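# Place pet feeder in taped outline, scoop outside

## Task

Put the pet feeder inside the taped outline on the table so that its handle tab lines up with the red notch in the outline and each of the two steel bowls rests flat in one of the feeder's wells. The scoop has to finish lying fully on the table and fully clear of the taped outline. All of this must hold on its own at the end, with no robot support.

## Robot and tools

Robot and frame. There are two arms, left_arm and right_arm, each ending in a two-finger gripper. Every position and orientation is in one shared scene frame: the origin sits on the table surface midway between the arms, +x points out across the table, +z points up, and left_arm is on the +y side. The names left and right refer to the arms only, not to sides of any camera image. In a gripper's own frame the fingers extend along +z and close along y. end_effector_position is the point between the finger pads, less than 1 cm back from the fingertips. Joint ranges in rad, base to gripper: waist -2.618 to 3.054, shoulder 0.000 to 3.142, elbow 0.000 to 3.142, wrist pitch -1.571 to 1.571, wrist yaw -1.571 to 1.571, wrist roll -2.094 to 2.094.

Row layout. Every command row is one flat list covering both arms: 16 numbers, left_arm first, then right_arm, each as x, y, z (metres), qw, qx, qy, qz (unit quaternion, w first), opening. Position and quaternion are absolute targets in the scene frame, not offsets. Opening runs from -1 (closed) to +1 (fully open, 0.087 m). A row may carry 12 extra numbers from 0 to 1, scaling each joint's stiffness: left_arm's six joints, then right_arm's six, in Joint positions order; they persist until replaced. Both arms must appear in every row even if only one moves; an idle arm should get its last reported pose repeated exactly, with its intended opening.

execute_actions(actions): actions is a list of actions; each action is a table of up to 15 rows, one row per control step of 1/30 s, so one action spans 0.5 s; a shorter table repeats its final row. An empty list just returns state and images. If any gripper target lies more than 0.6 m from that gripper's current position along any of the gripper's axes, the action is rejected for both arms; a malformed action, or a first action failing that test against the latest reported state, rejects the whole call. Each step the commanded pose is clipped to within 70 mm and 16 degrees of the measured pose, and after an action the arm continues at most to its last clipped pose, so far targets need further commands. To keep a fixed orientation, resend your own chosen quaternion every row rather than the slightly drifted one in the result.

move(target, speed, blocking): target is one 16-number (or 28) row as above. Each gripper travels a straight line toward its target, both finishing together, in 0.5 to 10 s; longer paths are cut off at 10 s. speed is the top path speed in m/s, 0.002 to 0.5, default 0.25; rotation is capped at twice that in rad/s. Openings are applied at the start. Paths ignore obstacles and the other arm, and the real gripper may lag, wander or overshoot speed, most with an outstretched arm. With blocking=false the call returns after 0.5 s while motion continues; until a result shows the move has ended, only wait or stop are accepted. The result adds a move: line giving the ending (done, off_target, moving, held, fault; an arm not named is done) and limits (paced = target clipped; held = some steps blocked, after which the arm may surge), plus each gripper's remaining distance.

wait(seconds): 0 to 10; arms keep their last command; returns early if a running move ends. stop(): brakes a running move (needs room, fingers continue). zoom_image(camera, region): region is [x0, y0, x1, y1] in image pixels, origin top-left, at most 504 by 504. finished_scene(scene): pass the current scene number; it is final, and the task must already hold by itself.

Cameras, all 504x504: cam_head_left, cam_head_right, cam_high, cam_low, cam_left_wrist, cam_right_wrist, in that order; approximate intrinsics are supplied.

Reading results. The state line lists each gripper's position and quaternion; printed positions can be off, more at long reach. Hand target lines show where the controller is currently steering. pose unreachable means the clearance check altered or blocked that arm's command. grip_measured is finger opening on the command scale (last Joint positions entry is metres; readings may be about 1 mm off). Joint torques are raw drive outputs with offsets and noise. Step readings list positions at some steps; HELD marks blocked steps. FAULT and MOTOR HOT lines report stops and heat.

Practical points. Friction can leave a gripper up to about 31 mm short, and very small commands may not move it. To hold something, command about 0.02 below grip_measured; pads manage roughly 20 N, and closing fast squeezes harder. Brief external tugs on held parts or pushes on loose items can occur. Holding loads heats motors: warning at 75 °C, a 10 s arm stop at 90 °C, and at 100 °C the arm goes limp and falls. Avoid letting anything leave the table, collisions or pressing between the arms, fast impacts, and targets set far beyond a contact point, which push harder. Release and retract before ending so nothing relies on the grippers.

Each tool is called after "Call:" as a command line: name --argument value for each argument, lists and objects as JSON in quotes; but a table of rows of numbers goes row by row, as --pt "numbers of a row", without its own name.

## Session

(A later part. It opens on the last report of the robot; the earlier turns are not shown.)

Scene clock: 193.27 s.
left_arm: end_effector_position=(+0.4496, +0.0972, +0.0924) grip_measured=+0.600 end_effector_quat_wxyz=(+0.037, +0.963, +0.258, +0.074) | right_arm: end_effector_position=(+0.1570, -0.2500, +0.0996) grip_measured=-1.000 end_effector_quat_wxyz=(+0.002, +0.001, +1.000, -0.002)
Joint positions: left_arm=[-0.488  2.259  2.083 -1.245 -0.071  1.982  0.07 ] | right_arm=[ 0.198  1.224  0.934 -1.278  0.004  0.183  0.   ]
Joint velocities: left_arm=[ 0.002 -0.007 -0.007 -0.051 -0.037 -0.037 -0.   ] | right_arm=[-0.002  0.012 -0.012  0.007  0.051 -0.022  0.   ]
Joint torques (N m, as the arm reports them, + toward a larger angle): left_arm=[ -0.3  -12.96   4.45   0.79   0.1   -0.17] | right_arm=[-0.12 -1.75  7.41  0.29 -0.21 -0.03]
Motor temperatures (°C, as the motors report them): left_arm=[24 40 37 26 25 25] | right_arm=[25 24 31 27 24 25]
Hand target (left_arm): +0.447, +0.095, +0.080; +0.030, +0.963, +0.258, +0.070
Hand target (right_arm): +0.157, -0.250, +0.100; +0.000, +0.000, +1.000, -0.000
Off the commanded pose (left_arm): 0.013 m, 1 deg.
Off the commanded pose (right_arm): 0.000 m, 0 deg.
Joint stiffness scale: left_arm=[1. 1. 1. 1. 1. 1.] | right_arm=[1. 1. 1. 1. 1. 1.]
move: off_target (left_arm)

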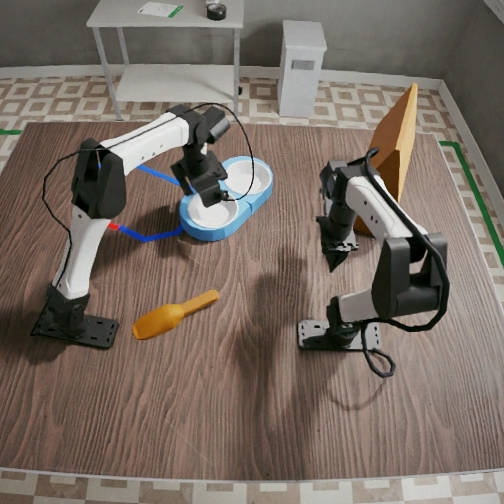

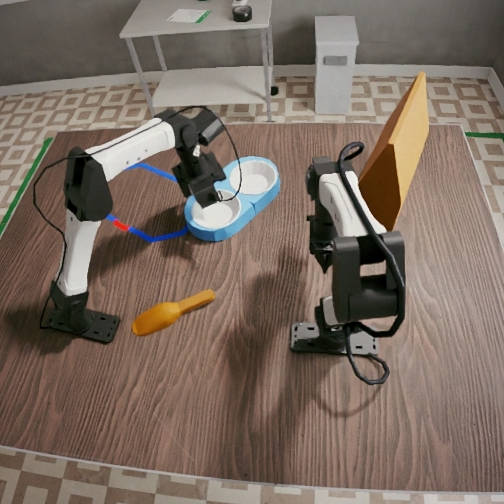

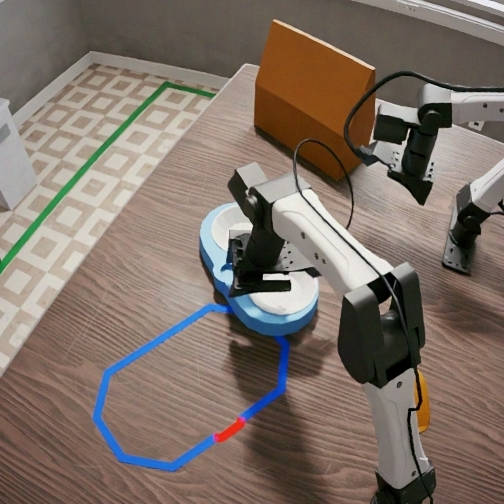

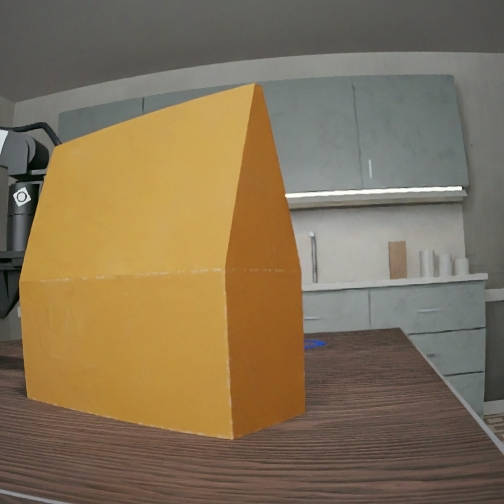

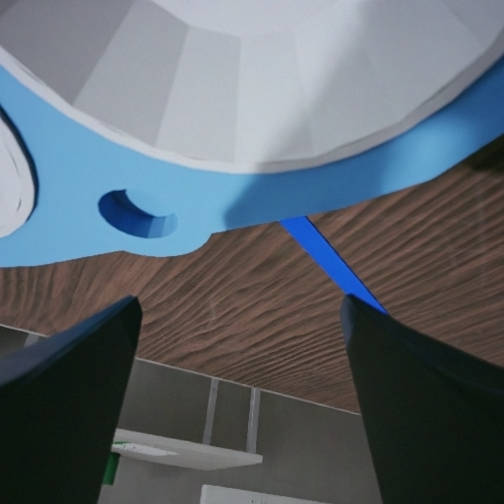

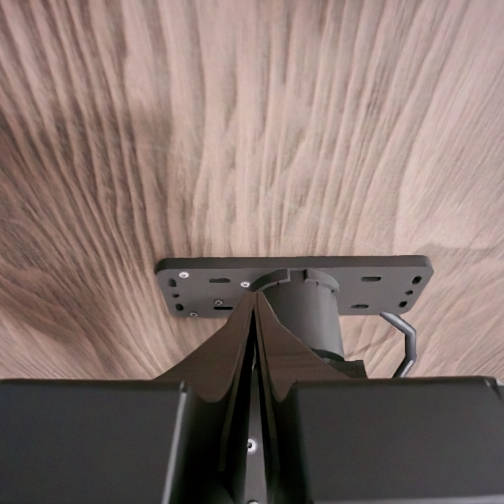

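Call:
move --target '[0.45,0.095,0.052,0.03,0.966,0.259,0.07,0.6,0.1573,-0.25,0.10,0,0,1,0,-1]' --speed 0.06

Call:
zoom_image --camera "cam_high" --region '[190,195,330,345]'

Scene clock: 205.13 s.
left_arm: end_effector_position=(+0.4529, +0.0948, +0.0712) grip_measured=+0.600 end_effector_quat_wxyz=(+0.043, +0.962, +0.258, +0.079) | right_arm: end_effector_position=(+0.1570, -0.2500, +0.0996) grip_measured=-1.000 end_effector_quat_wxyz=(+0.002, +0.001, +1.000, -0.002)
Joint positions: left_arm=[-0.488  2.259  1.996 -1.142 -0.071  1.981  0.07 ] | right_arm=[ 0.198  1.224  0.934 -1.278  0.004  0.183  0.   ]
Joint velocities: left_arm=[-0.007 -0.017  0.007 -0.022  0.022  0.007  0.   ] | right_arm=[ 0.017 -0.012  0.007  0.037  0.022 -0.037  0.   ]
Joint torques (N m, as the arm reports them, + toward a larger angle): left_arm=[  0.07 -12.09   4.26   0.83   0.11  -0.13] | right_arm=[-0.12 -1.91  7.17  0.34 -0.1  -0.07]
Motor temperatures (°C, as the motors report them): left_arm=[24 43 36 26 25 25] | right_arm=[25 24 31 26 24 25]
Hand target (left_arm): +0.450, +0.095, +0.052; +0.030, +0.963, +0.258, +0.070
Hand target (right_arm): +0.157, -0.250, +0.100; +0.000, +0.000, +1.000, -0.000
Off the commanded pose (left_arm): 0.019 m, 2 deg.
Off the commanded pose (right_arm): 0.000 m, 0 deg.
Joint stiffness scale: left_arm=[1. 1. 1. 1. 1. 1.] | right_arm=[1. 1. 1. 1. 1. 1.]
move: off_target (left_arm)

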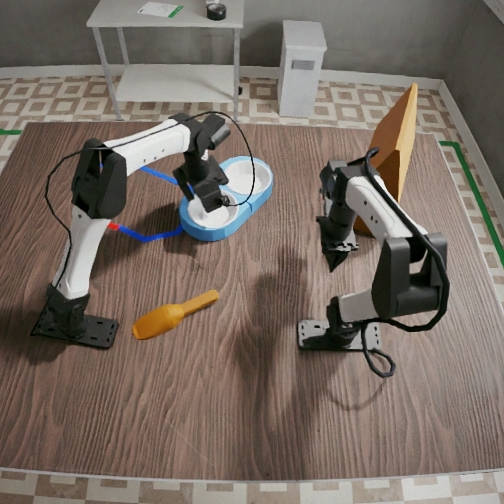

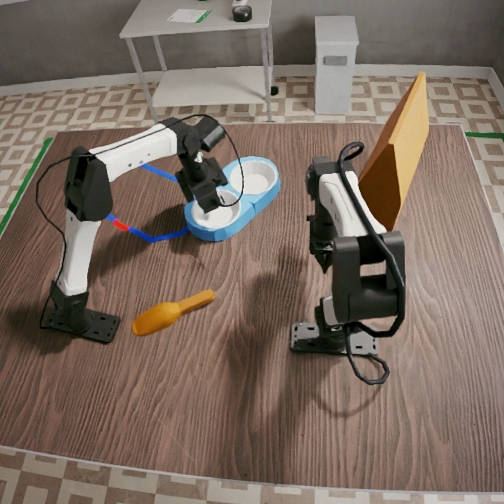

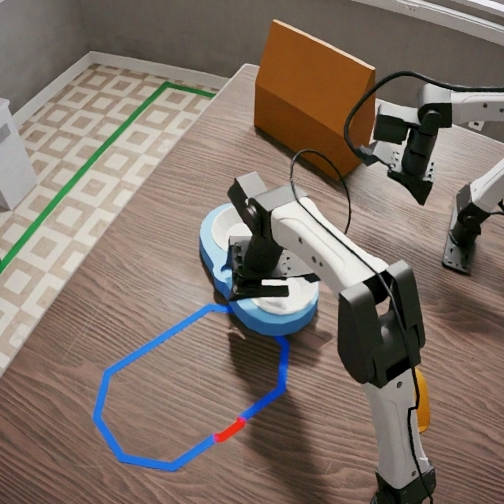

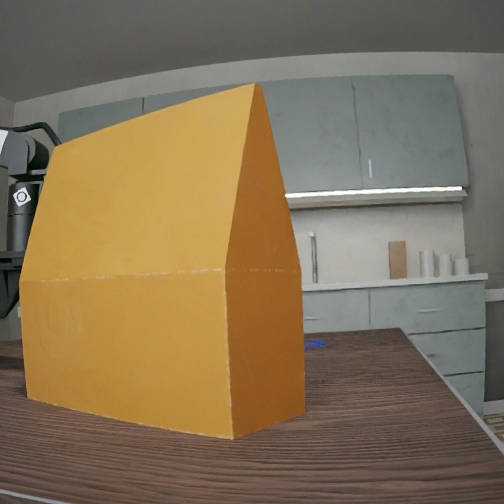

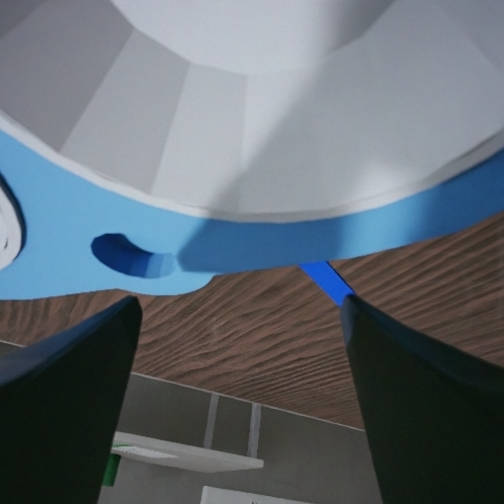

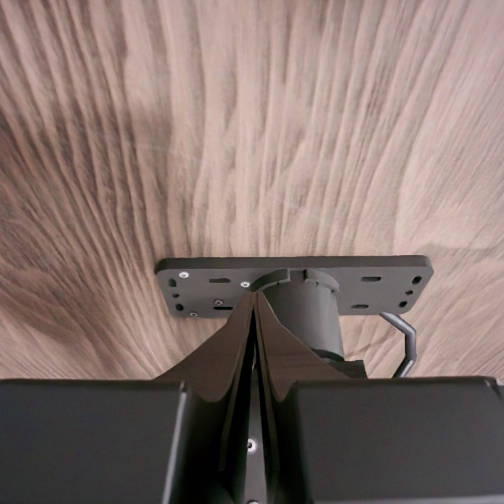

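Region (190, 195, 330, 345) of cam_high's 504x504 image, scaled by 3.360, with more detail than that image has; it fills the left 470 columns of this view, and the rest is white.

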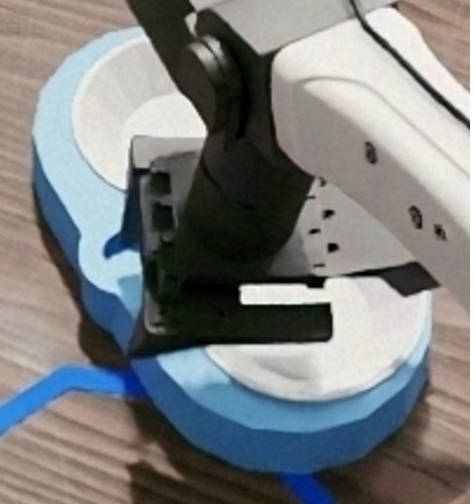

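Call:
move --target '[0.455,0.099,0.03,0.02,0.970,0.24,0.065,0.6,0.1573,-0.25,0.10,0,0,1,0,-1]' --speed 0.05

Call:
zoom_image --camera "cam_high" --region '[190,195,330,345]'

Scene clock: 215.73 s.
left_arm: end_effector_position=(+0.4550, +0.0954, +0.0505) grip_measured=+0.600 end_effector_quat_wxyz=(+0.030, +0.967, +0.241, +0.075) | right_arm: end_effector_position=(+0.1570, -0.2500, +0.0996) grip_measured=-1.000 end_effector_quat_wxyz=(+0.002, +0.001, +1.000, -0.002)
Joint positions: left_arm=[-0.486  2.291  1.97  -1.107 -0.079  2.018  0.07 ] | right_arm=[ 0.198  1.224  0.934 -1.278  0.004  0.183  0.   ]
Joint velocities: left_arm=[-0.012  0.017 -0.002 -0.051  0.095 -0.066  0.001] | right_arm=[ 0.007 -0.012 -0.002 -0.037  0.007 -0.007  0.   ]
Joint torques (N m, as the arm reports them, + toward a larger angle): left_arm=[  0.91 -12.08   3.99   0.88   0.2    0.  ] | right_arm=[-0.15 -1.88  7.36  0.27 -0.06 -0.12]
Motor temperatures (°C, as the motors report them): left_arm=[24 44 35 26 25 25] | right_arm=[25 24 31 26 24 25]
Hand target (left_arm): +0.454, +0.099, +0.031; +0.020, +0.968, +0.240, +0.065
Hand target (right_arm): +0.157, -0.250, +0.100; +0.000, +0.000, +1.000, -0.000
Off the commanded pose (left_arm): 0.021 m, 2 deg.
Off the commanded pose (right_arm): 0.000 m, 0 deg.
Joint stiffness scale: left_arm=[1. 1. 1. 1. 1. 1.] | right_arm=[1. 1. 1. 1. 1. 1.]
move: off_target (left_arm)

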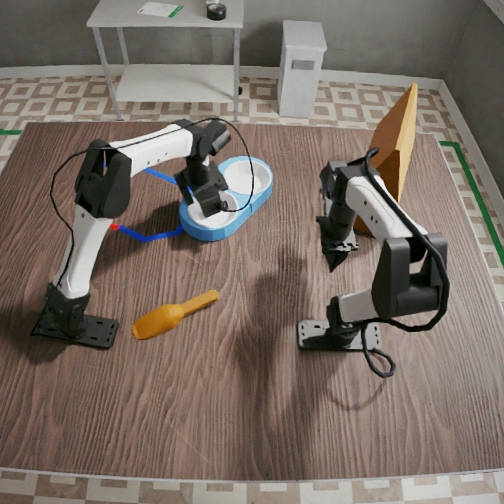

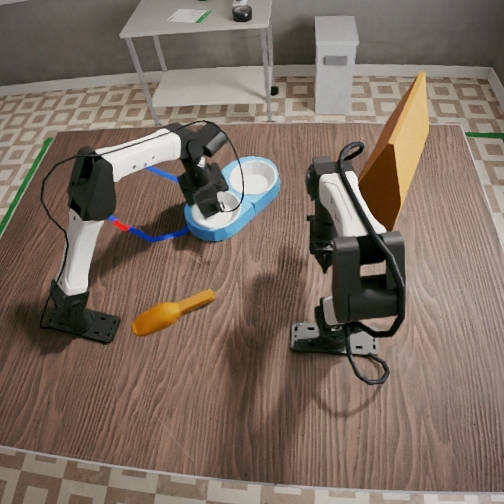

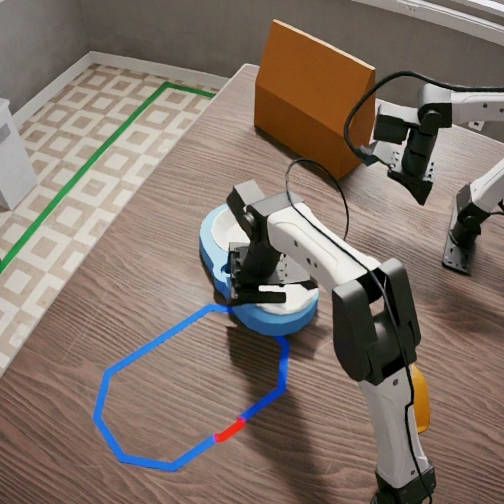

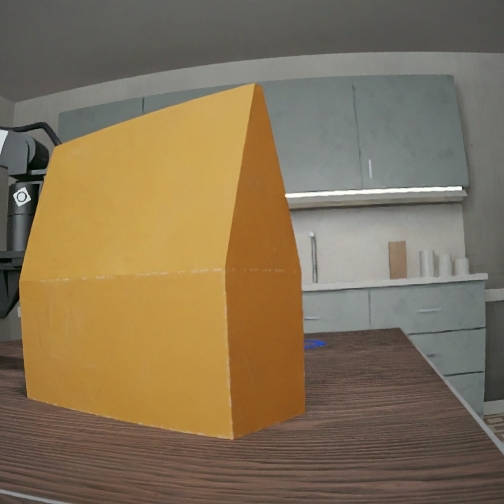

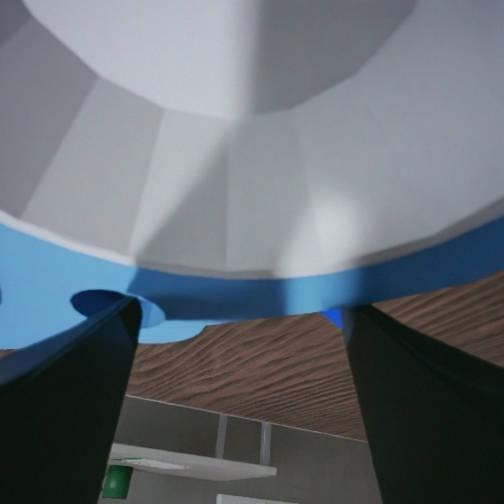

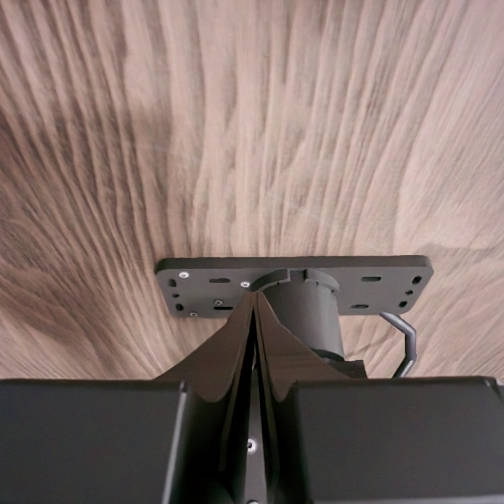

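Region (190, 195, 330, 345) of cam_high's 504x504 image, scaled by 3.360, with more detail than that image has; it fills the left 470 columns of this view, and the rest is white.

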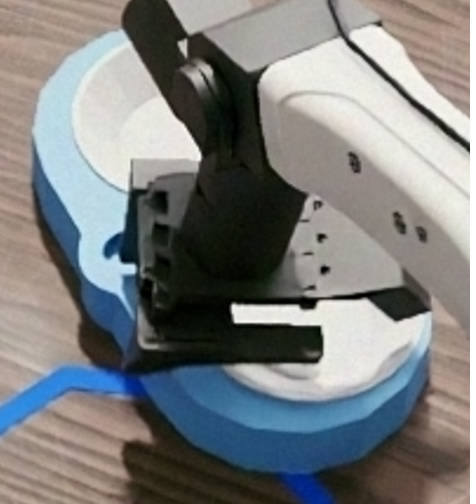

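B is outside the wall, A entering the hole. Go lower.

Call:
move --target '[0.456,0.099,0.012,0.02,0.970,0.24,0.065,0.6,0.1573,-0.25,0.10,0,0,1,0,-1]' --speed 0.05

Scene clock: 223.67 s.
left_arm: end_effector_position=(+0.4596, +0.0993, +0.0433) grip_measured=+0.600 end_effector_quat_wxyz=(+0.026, +0.966, +0.242, +0.088) | right_arm: end_effector_position=(+0.1570, -0.2500, +0.0996) grip_measured=-1.000 end_effector_quat_wxyz=(+0.002, +0.001, +1.000, -0.002)
Joint positions: left_arm=[-0.482  2.291  1.934 -1.061 -0.103  2.022  0.07 ] | right_arm=[ 0.198  1.224  0.934 -1.278  0.004  0.183  0.   ]
Joint velocities: left_arm=[ 0.002  0.012 -0.012  0.022  0.022  0.007  0.   ] | right_arm=[-0.007  0.007  0.002  0.022 -0.007 -0.022  0.   ]
Joint torques (N m, as the arm reports them, + toward a larger angle): left_arm=[  0.73 -10.98   3.19   1.02   0.38  -0.01] | right_arm=[-0.33 -1.87  7.08  0.31 -0.22 -0.14]
Motor temperatures (°C, as the motors report them): left_arm=[24 45 34 27 25 25] | right_arm=[25 24 32 26 24 25]
Hand target (left_arm): +0.455, +0.100, +0.013; +0.019, +0.968, +0.240, +0.064
Hand target (right_arm): +0.157, -0.250, +0.100; +0.000, +0.000, +1.000, -0.000
Off the commanded pose (left_arm): 0.032 m, 3 deg.
Off the commanded pose (right_arm): 0.000 m, 0 deg.
Joint stiffness scale: left_arm=[1. 1. 1. 1. 1. 1.] | right_arm=[1. 1. 1. 1. 1. 1.]
move: off_target (left_arm)

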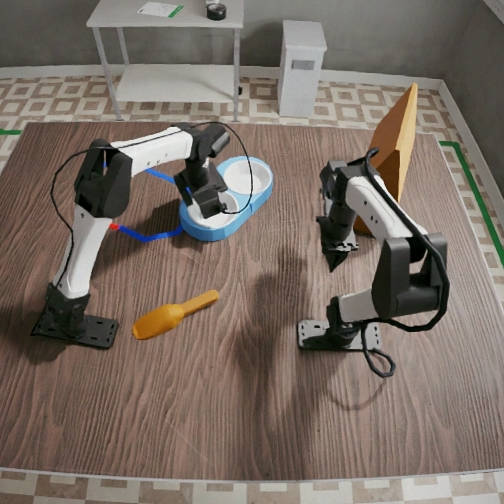

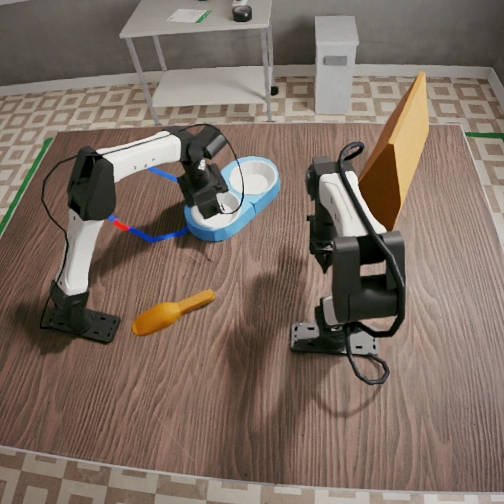

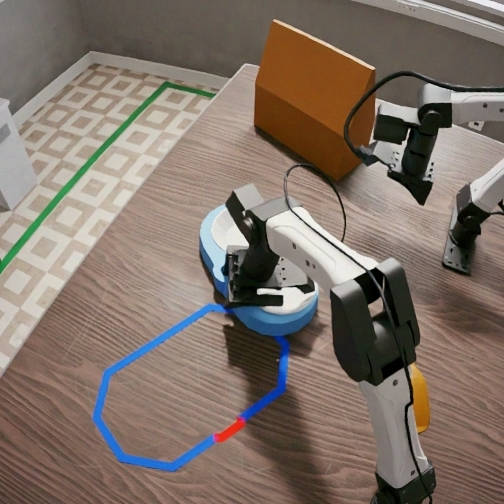

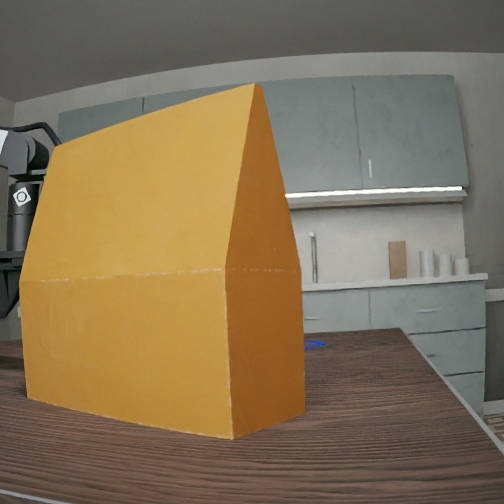

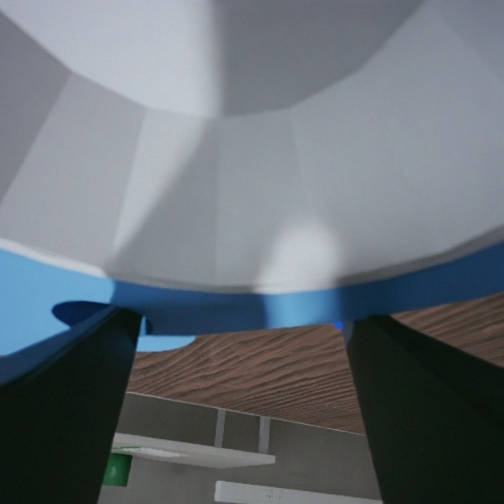

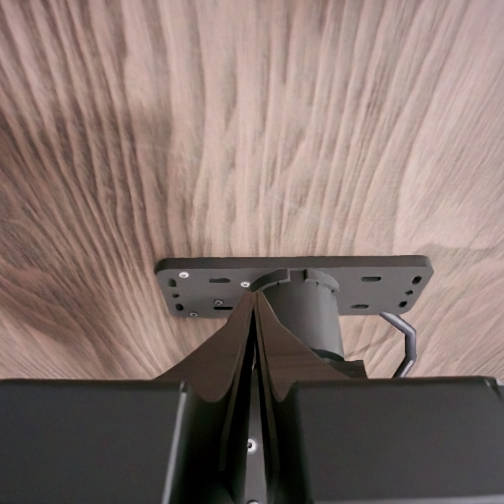

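Call:
move --target '[0.428,0.155,0.025,0.015,0.887,0.462,0.025,0.6,0.1573,-0.25,0.10,0,0,1,0,-1]' --speed 0.1

Scene clock: 237.03 s.
left_arm: end_effector_position=(+0.4405, +0.1369, +0.0411) grip_measured=+0.600 end_effector_quat_wxyz=(+0.042, +0.897, +0.438, +0.047) | right_arm: end_effector_position=(+0.1570, -0.2500, +0.0996) grip_measured=-1.000 end_effector_quat_wxyz=(+0.002, +0.001, +1.000, -0.002)
Joint positions: left_arm=[-0.426  2.233  1.853 -1.07  -0.037  1.655  0.07 ] | right_arm=[ 0.198  1.224  0.934 -1.278  0.004  0.183  0.   ]
Joint velocities: left_arm=[-0.022  0.002  0.007 -0.022  0.022  0.037 -0.001] | right_arm=[-0.012 -0.007  0.012  0.007  0.022  0.007  0.   ]
Joint torques (N m, as the arm reports them, + toward a larger angle): left_arm=[  1.87 -13.48   2.76   0.31   0.21  -0.43] | right_arm=[-0.4  -1.77  7.    0.26 -0.13 -0.1 ]
Motor temperatures (°C, as the motors report them): left_arm=[24 46 33 27 25 25] | right_arm=[25 24 32 26 24 25]
Hand target (left_arm): +0.427, +0.154, +0.026; +0.015, +0.886, +0.462, +0.025
Hand target (right_arm): +0.157, -0.250, +0.100; +0.000, +0.000, +1.000, -0.000
Off the commanded pose (left_arm): 0.027 m, 5 deg.
Off the commanded pose (right_arm): 0.000 m, 0 deg.
Joint stiffness scale: left_arm=[1. 1. 1. 1. 1. 1.] | right_arm=[1. 1. 1. 1. 1. 1.]
move: off_target (left_arm)

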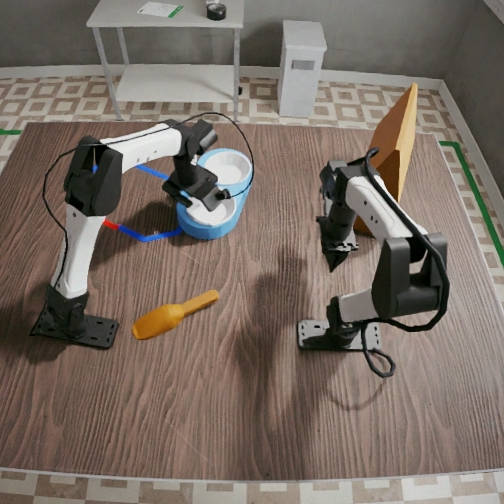

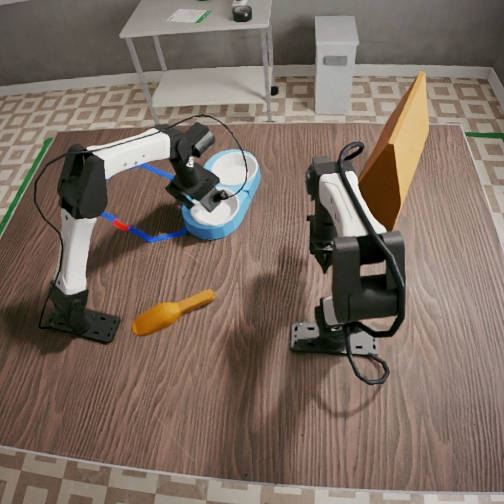

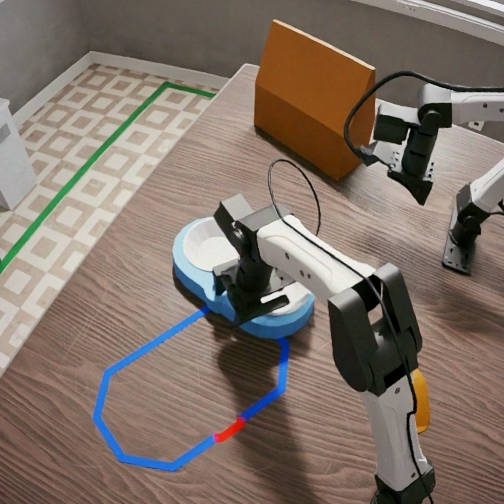

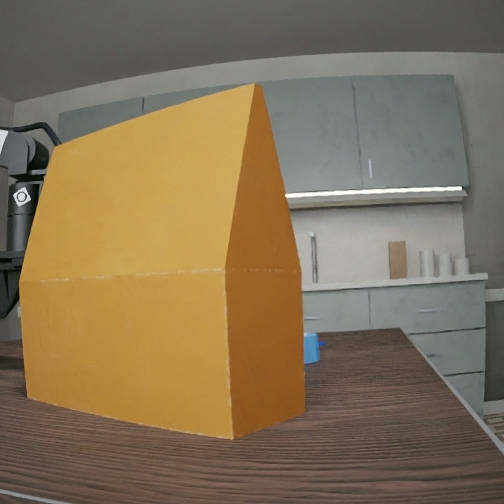

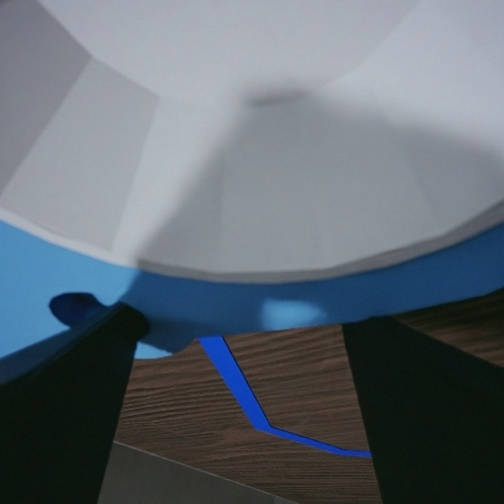

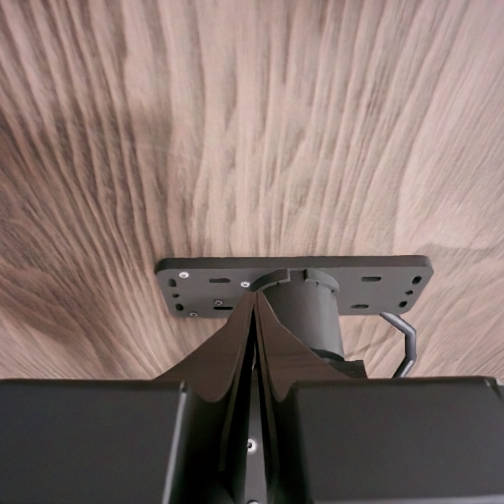

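Call:
move --target '[0.365,0.325,0.03,0,0.423,0.906,0,0.6,0.1573,-0.25,0.10,0,0,1,0,-1]' --speed 0.16

Scene clock: 251.17 s.
left_arm: end_effector_position=(+0.3766, +0.3181, +0.0418) grip_measured=+0.600 end_effector_quat_wxyz=(+0.020, +0.447, +0.894, +0.014) | right_arm: end_effector_position=(+0.1570, -0.2500, +0.0996) grip_measured=-1.000 end_effector_quat_wxyz=(+0.002, +0.001, +1.000, -0.002)
Joint positions: left_arm=[-0.029  1.988  1.496 -1.033 -0.016  0.745  0.07 ] | right_arm=[ 0.198  1.224  0.934 -1.278  0.004  0.183  0.   ]
Joint velocities: left_arm=[-0.007 -0.002 -0.007 -0.022 -0.007 -0.022  0.   ] | right_arm=[-0.002 -0.012  0.002  0.081 -0.007 -0.081  0.   ]
Joint torques (N m, as the arm reports them, + toward a larger angle): left_arm=[  1.62 -11.37   2.57   0.49   0.3   -0.45] | right_arm=[-0.29 -1.78  7.39  0.3  -0.17 -0.09]
Motor temperatures (°C, as the motors report them): left_arm=[24 48 33 26 25 25] | right_arm=[25 24 32 26 24 25]
Hand target (left_arm): +0.361, +0.322, +0.031; -0.000, +0.423, +0.906, -0.002
Hand target (right_arm): +0.157, -0.250, +0.100; +0.000, +0.000, +1.000, -0.000
Off the commanded pose (left_arm): 0.018 m, 4 deg.
Off the commanded pose (right_arm): 0.000 m, 0 deg.
Joint stiffness scale: left_arm=[1. 1. 1. 1. 1. 1.] | right_arm=[1. 1. 1. 1. 1. 1.]
move: off_target (left_arm)

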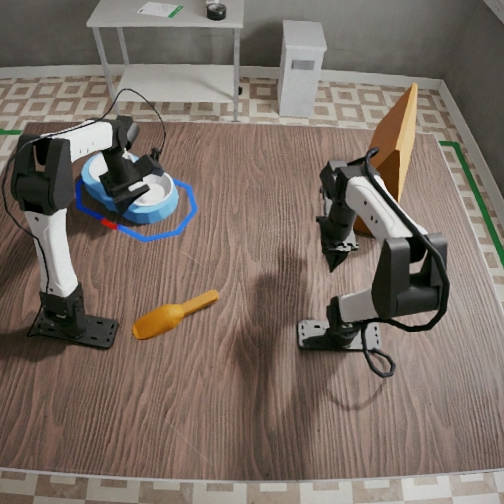

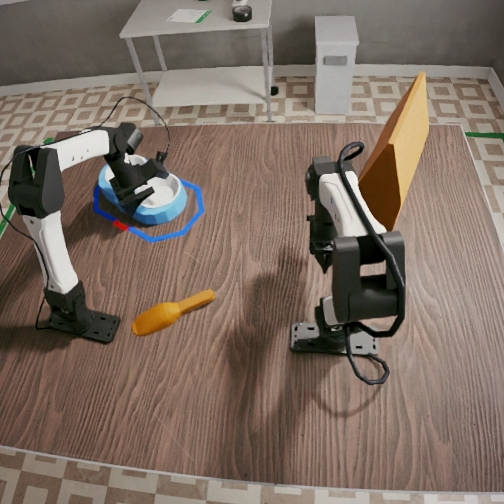

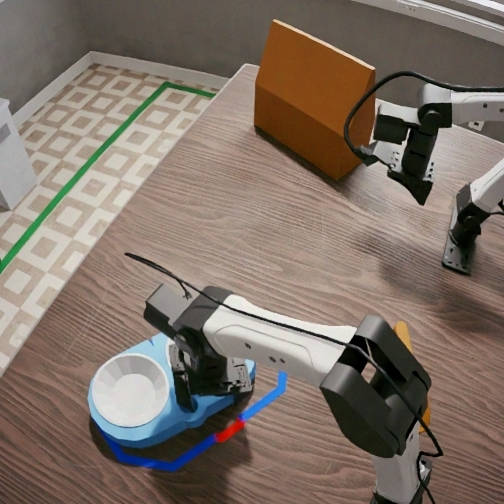

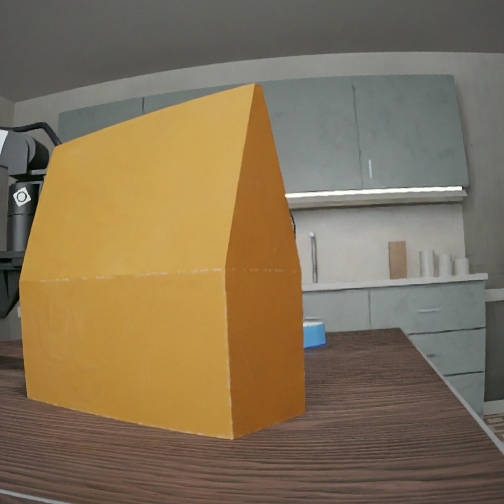

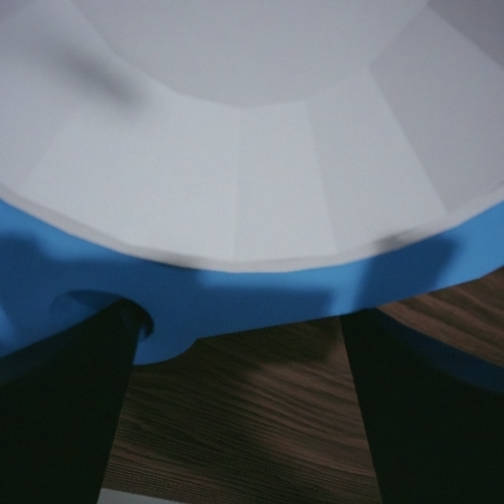

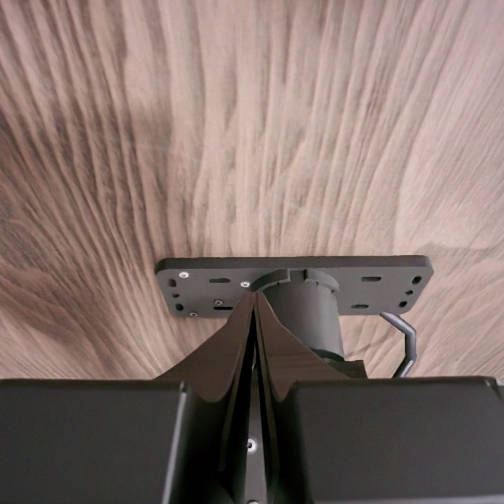

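Call:
move --target '[0.33,0.325,0.03,0,0.423,0.906,0,0.6,0.1573,-0.25,0.10,0,0,1,0,-1]' --speed 0.06

Call:
zoom_image --camera "cam_high" --region '[70,280,310,490]'

Call:
zoom_image --camera "cam_head_right" --region '[70,130,230,260]'

Scene clock: 259.97 s.
left_arm: end_effector_position=(+0.3524, +0.3225, +0.0406) grip_measured=+0.600 end_effector_quat_wxyz=(+0.031, +0.436, +0.899, +0.019) | right_arm: end_effector_position=(+0.1570, -0.2500, +0.0996) grip_measured=-1.000 end_effector_quat_wxyz=(+0.002, +0.001, +1.000, -0.002)
Joint positions: left_arm=[-0.029  1.88   1.342 -0.964 -0.02   0.721  0.07 ] | right_arm=[ 0.198  1.224  0.934 -1.278  0.004  0.183  0.   ]
Joint velocities: left_arm=[-0.007 -0.002  0.002 -0.066  0.007  0.022  0.001] | right_arm=[-0.002 -0.012  0.022 -0.022 -0.037  0.022  0.   ]
Joint torques (N m, as the arm reports them, + toward a larger angle): left_arm=[  0.75 -10.45   2.29   0.29   0.3   -0.34] | right_arm=[-0.3  -1.77  7.05  0.25 -0.16 -0.07]
Motor temperatures (°C, as the motors report them): left_arm=[24 47 32 26 25 25] | right_arm=[25 24 32 26 24 25]
Hand target (left_arm): +0.330, +0.324, +0.031; -0.000, +0.423, +0.906, +0.000
Hand target (right_arm): +0.157, -0.250, +0.100; +0.000, +0.000, +1.000, -0.000
Off the commanded pose (left_arm): 0.025 m, 4 deg.
Off the commanded pose (right_arm): 0.000 m, 0 deg.
Joint stiffness scale: left_arm=[1. 1. 1. 1. 1. 1.] | right_arm=[1. 1. 1. 1. 1. 1.]
move: off_target (left_arm)

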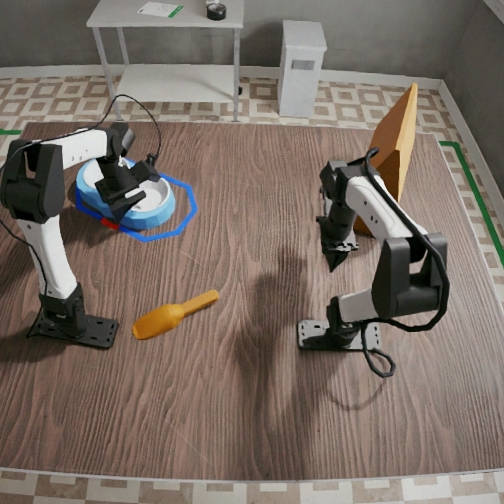

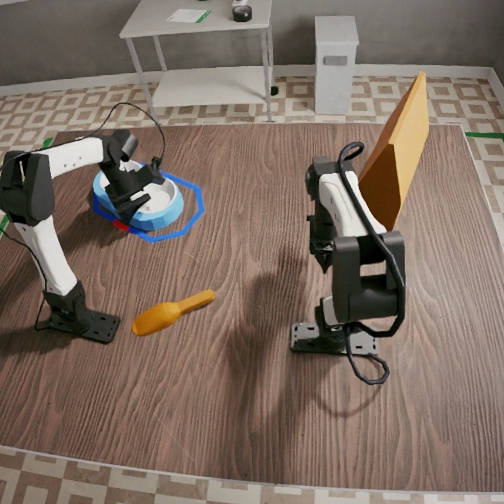

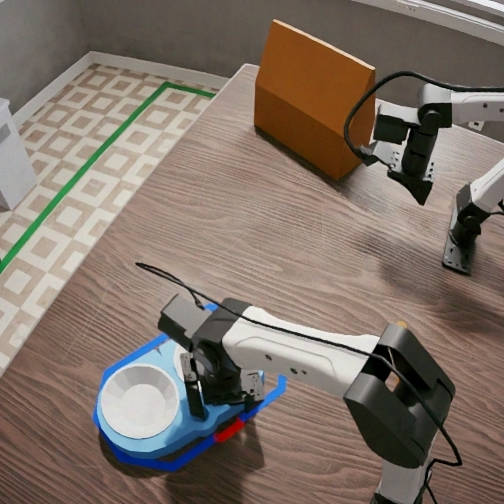

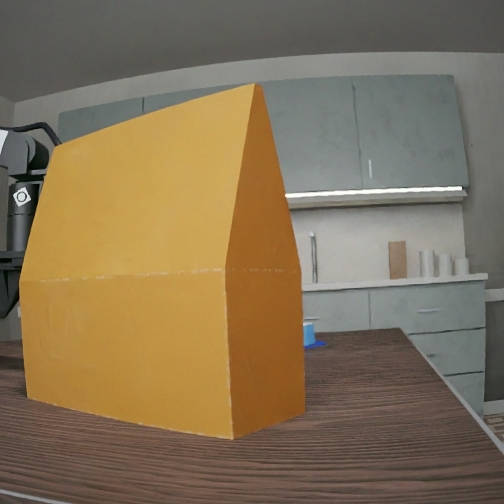

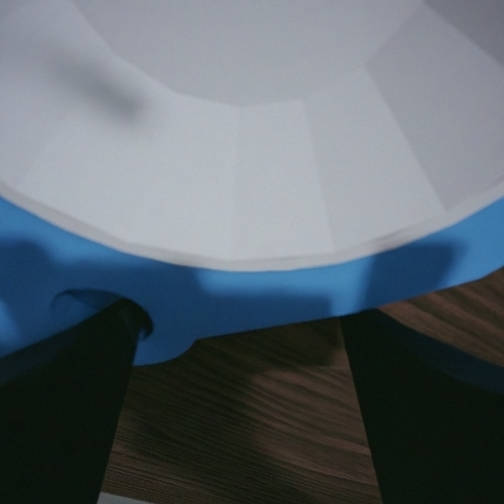

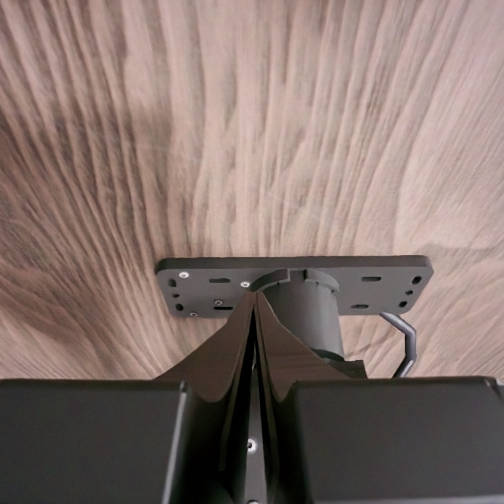

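Region (70, 280, 310, 490) of cam_high's 504x504 image, scaled by 2.100, with more detail than that image has; it fills the top 441 rows of this view, and the rest is white.

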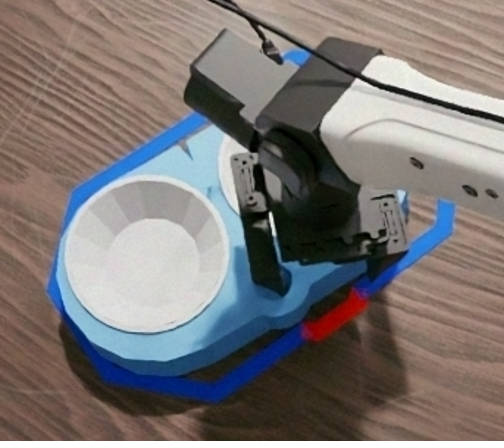

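Region (70, 130, 230, 260) of cam_head_right's 504x504 image, scaled by 3.150, with more detail than that image has; it fills the top 410 rows of this view, and the rest is white.

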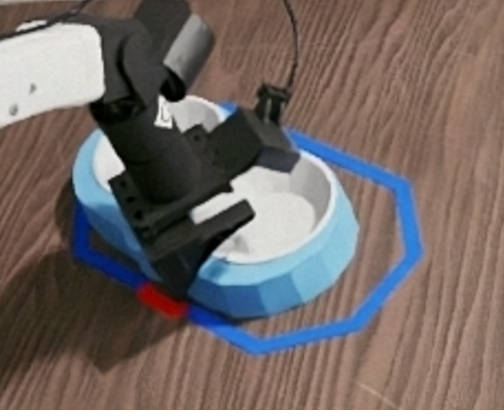

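Call:
move --target '[0.335,0.278,0.032,0,0.365,0.931,0,0.6,0.1573,-0.25,0.10,0,0,1,0,-1]' --speed 0.06

Call:
zoom_image --camera "cam_high" --region '[70,280,310,490]'

Call:
zoom_image --camera "cam_head_right" --region '[70,130,230,260]'

Scene clock: 271.77 s.
left_arm: end_effector_position=(+0.3422, +0.2891, +0.0410) grip_measured=+0.600 end_effector_quat_wxyz=(+0.019, +0.370, +0.929, +0.023) | right_arm: end_effector_position=(+0.1570, -0.2500, +0.0996) grip_measured=-1.000 end_effector_quat_wxyz=(+0.002, +0.001, +1.000, -0.002)
Joint positions: left_arm=[-0.123  1.906  1.377 -0.999 -0.042  0.481  0.07 ] | right_arm=[ 0.198  1.224  0.934 -1.278  0.004  0.183  0.   ]
Joint velocities: left_arm=[-0.022  0.012  0.002 -0.037  0.022 -0.081 -0.001] | right_arm=[ 0.002  0.012 -0.007 -0.007  0.007 -0.037  0.   ]
Joint torques (N m, as the arm reports them, + toward a larger angle): left_arm=[-0.69 -7.47  6.82  0.27  0.47 -0.32] | right_arm=[-0.23 -1.83  7.31  0.28 -0.07 -0.12]
Motor temperatures (°C, as the motors report them): left_arm=[24 46 32 26 25 25] | right_arm=[25 24 32 26 24 25]
Hand target (left_arm): +0.336, +0.279, +0.033; -0.000, +0.365, +0.931, +0.001
Hand target (right_arm): +0.157, -0.250, +0.100; +0.000, +0.000, +1.000, -0.000
Off the commanded pose (left_arm): 0.016 m, 3 deg.
Off the commanded pose (right_arm): 0.000 m, 0 deg.
Joint stiffness scale: left_arm=[1. 1. 1. 1. 1. 1.] | right_arm=[1. 1. 1. 1. 1. 1.]
move: off_target (left_arm)

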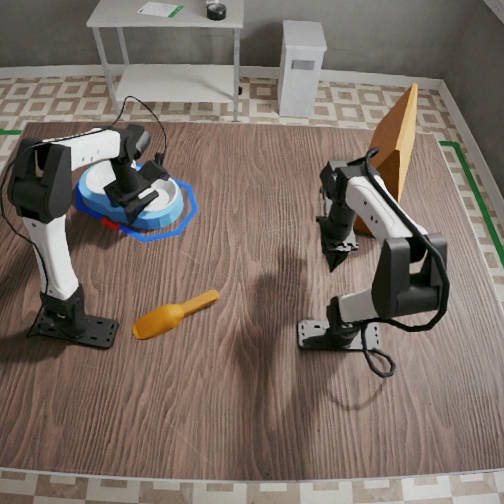

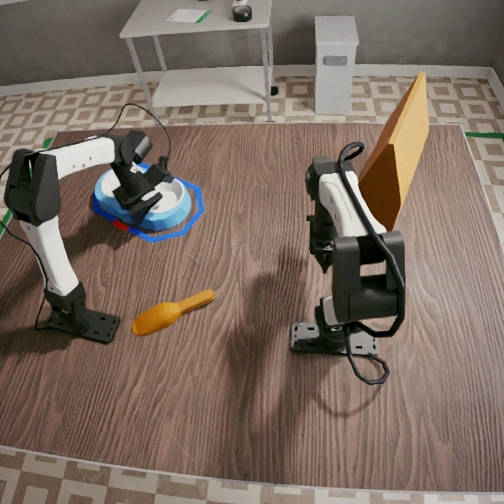

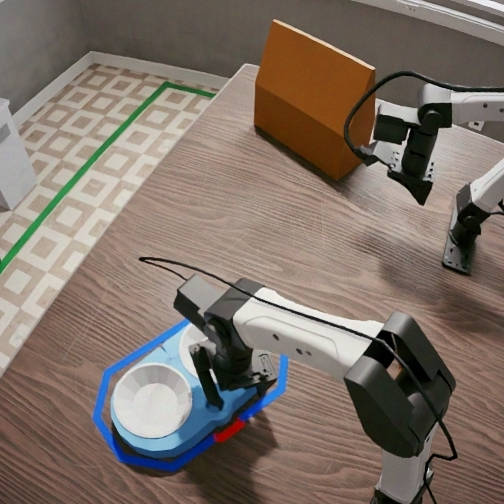

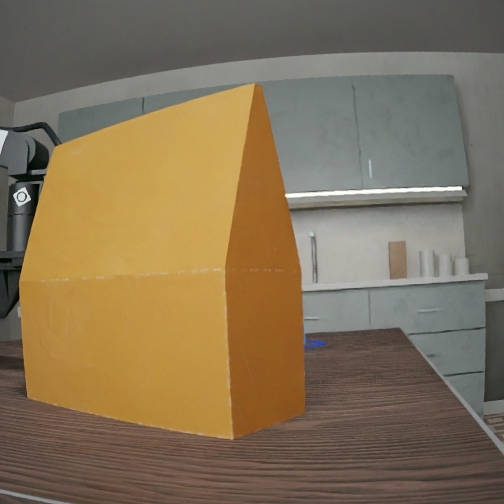

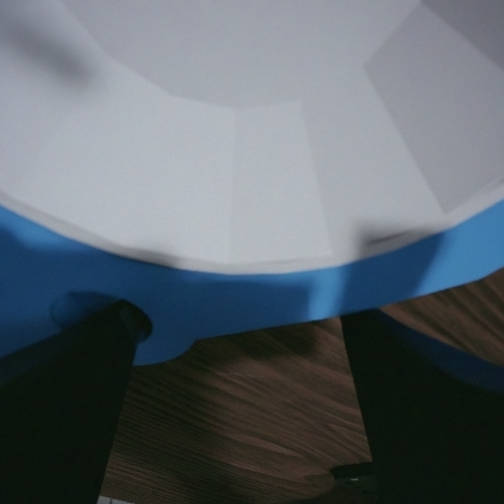

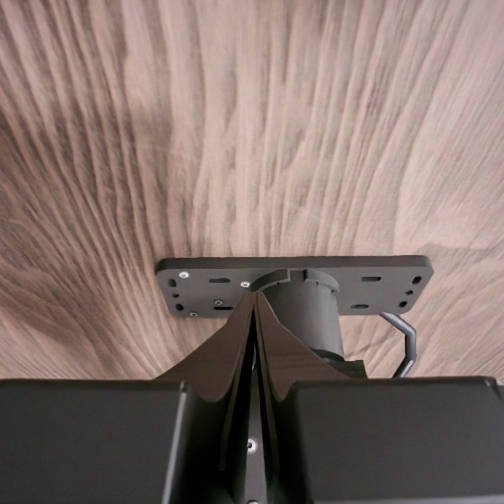

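Region (70, 280, 310, 490) of cam_high's 504x504 image, scaled by 2.100, with more detail than that image has; it fills the top 441 rows of this view, and the rest is white.

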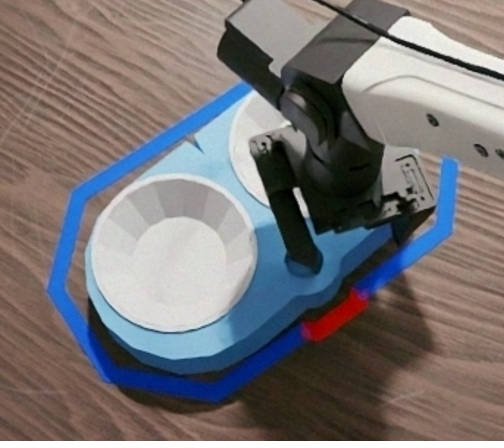

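Region (70, 130, 230, 260) of cam_head_right's 504x504 image, scaled by 3.150, with more detail than that image has; it fills the top 410 rows of this view, and the rest is white.

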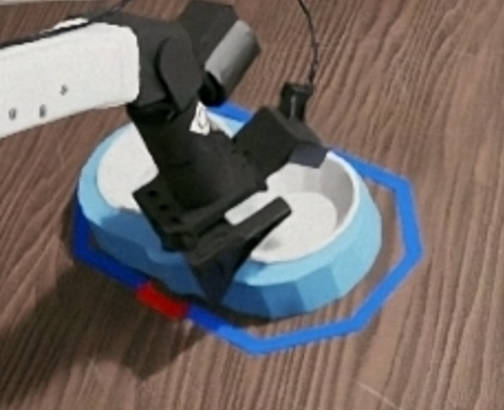

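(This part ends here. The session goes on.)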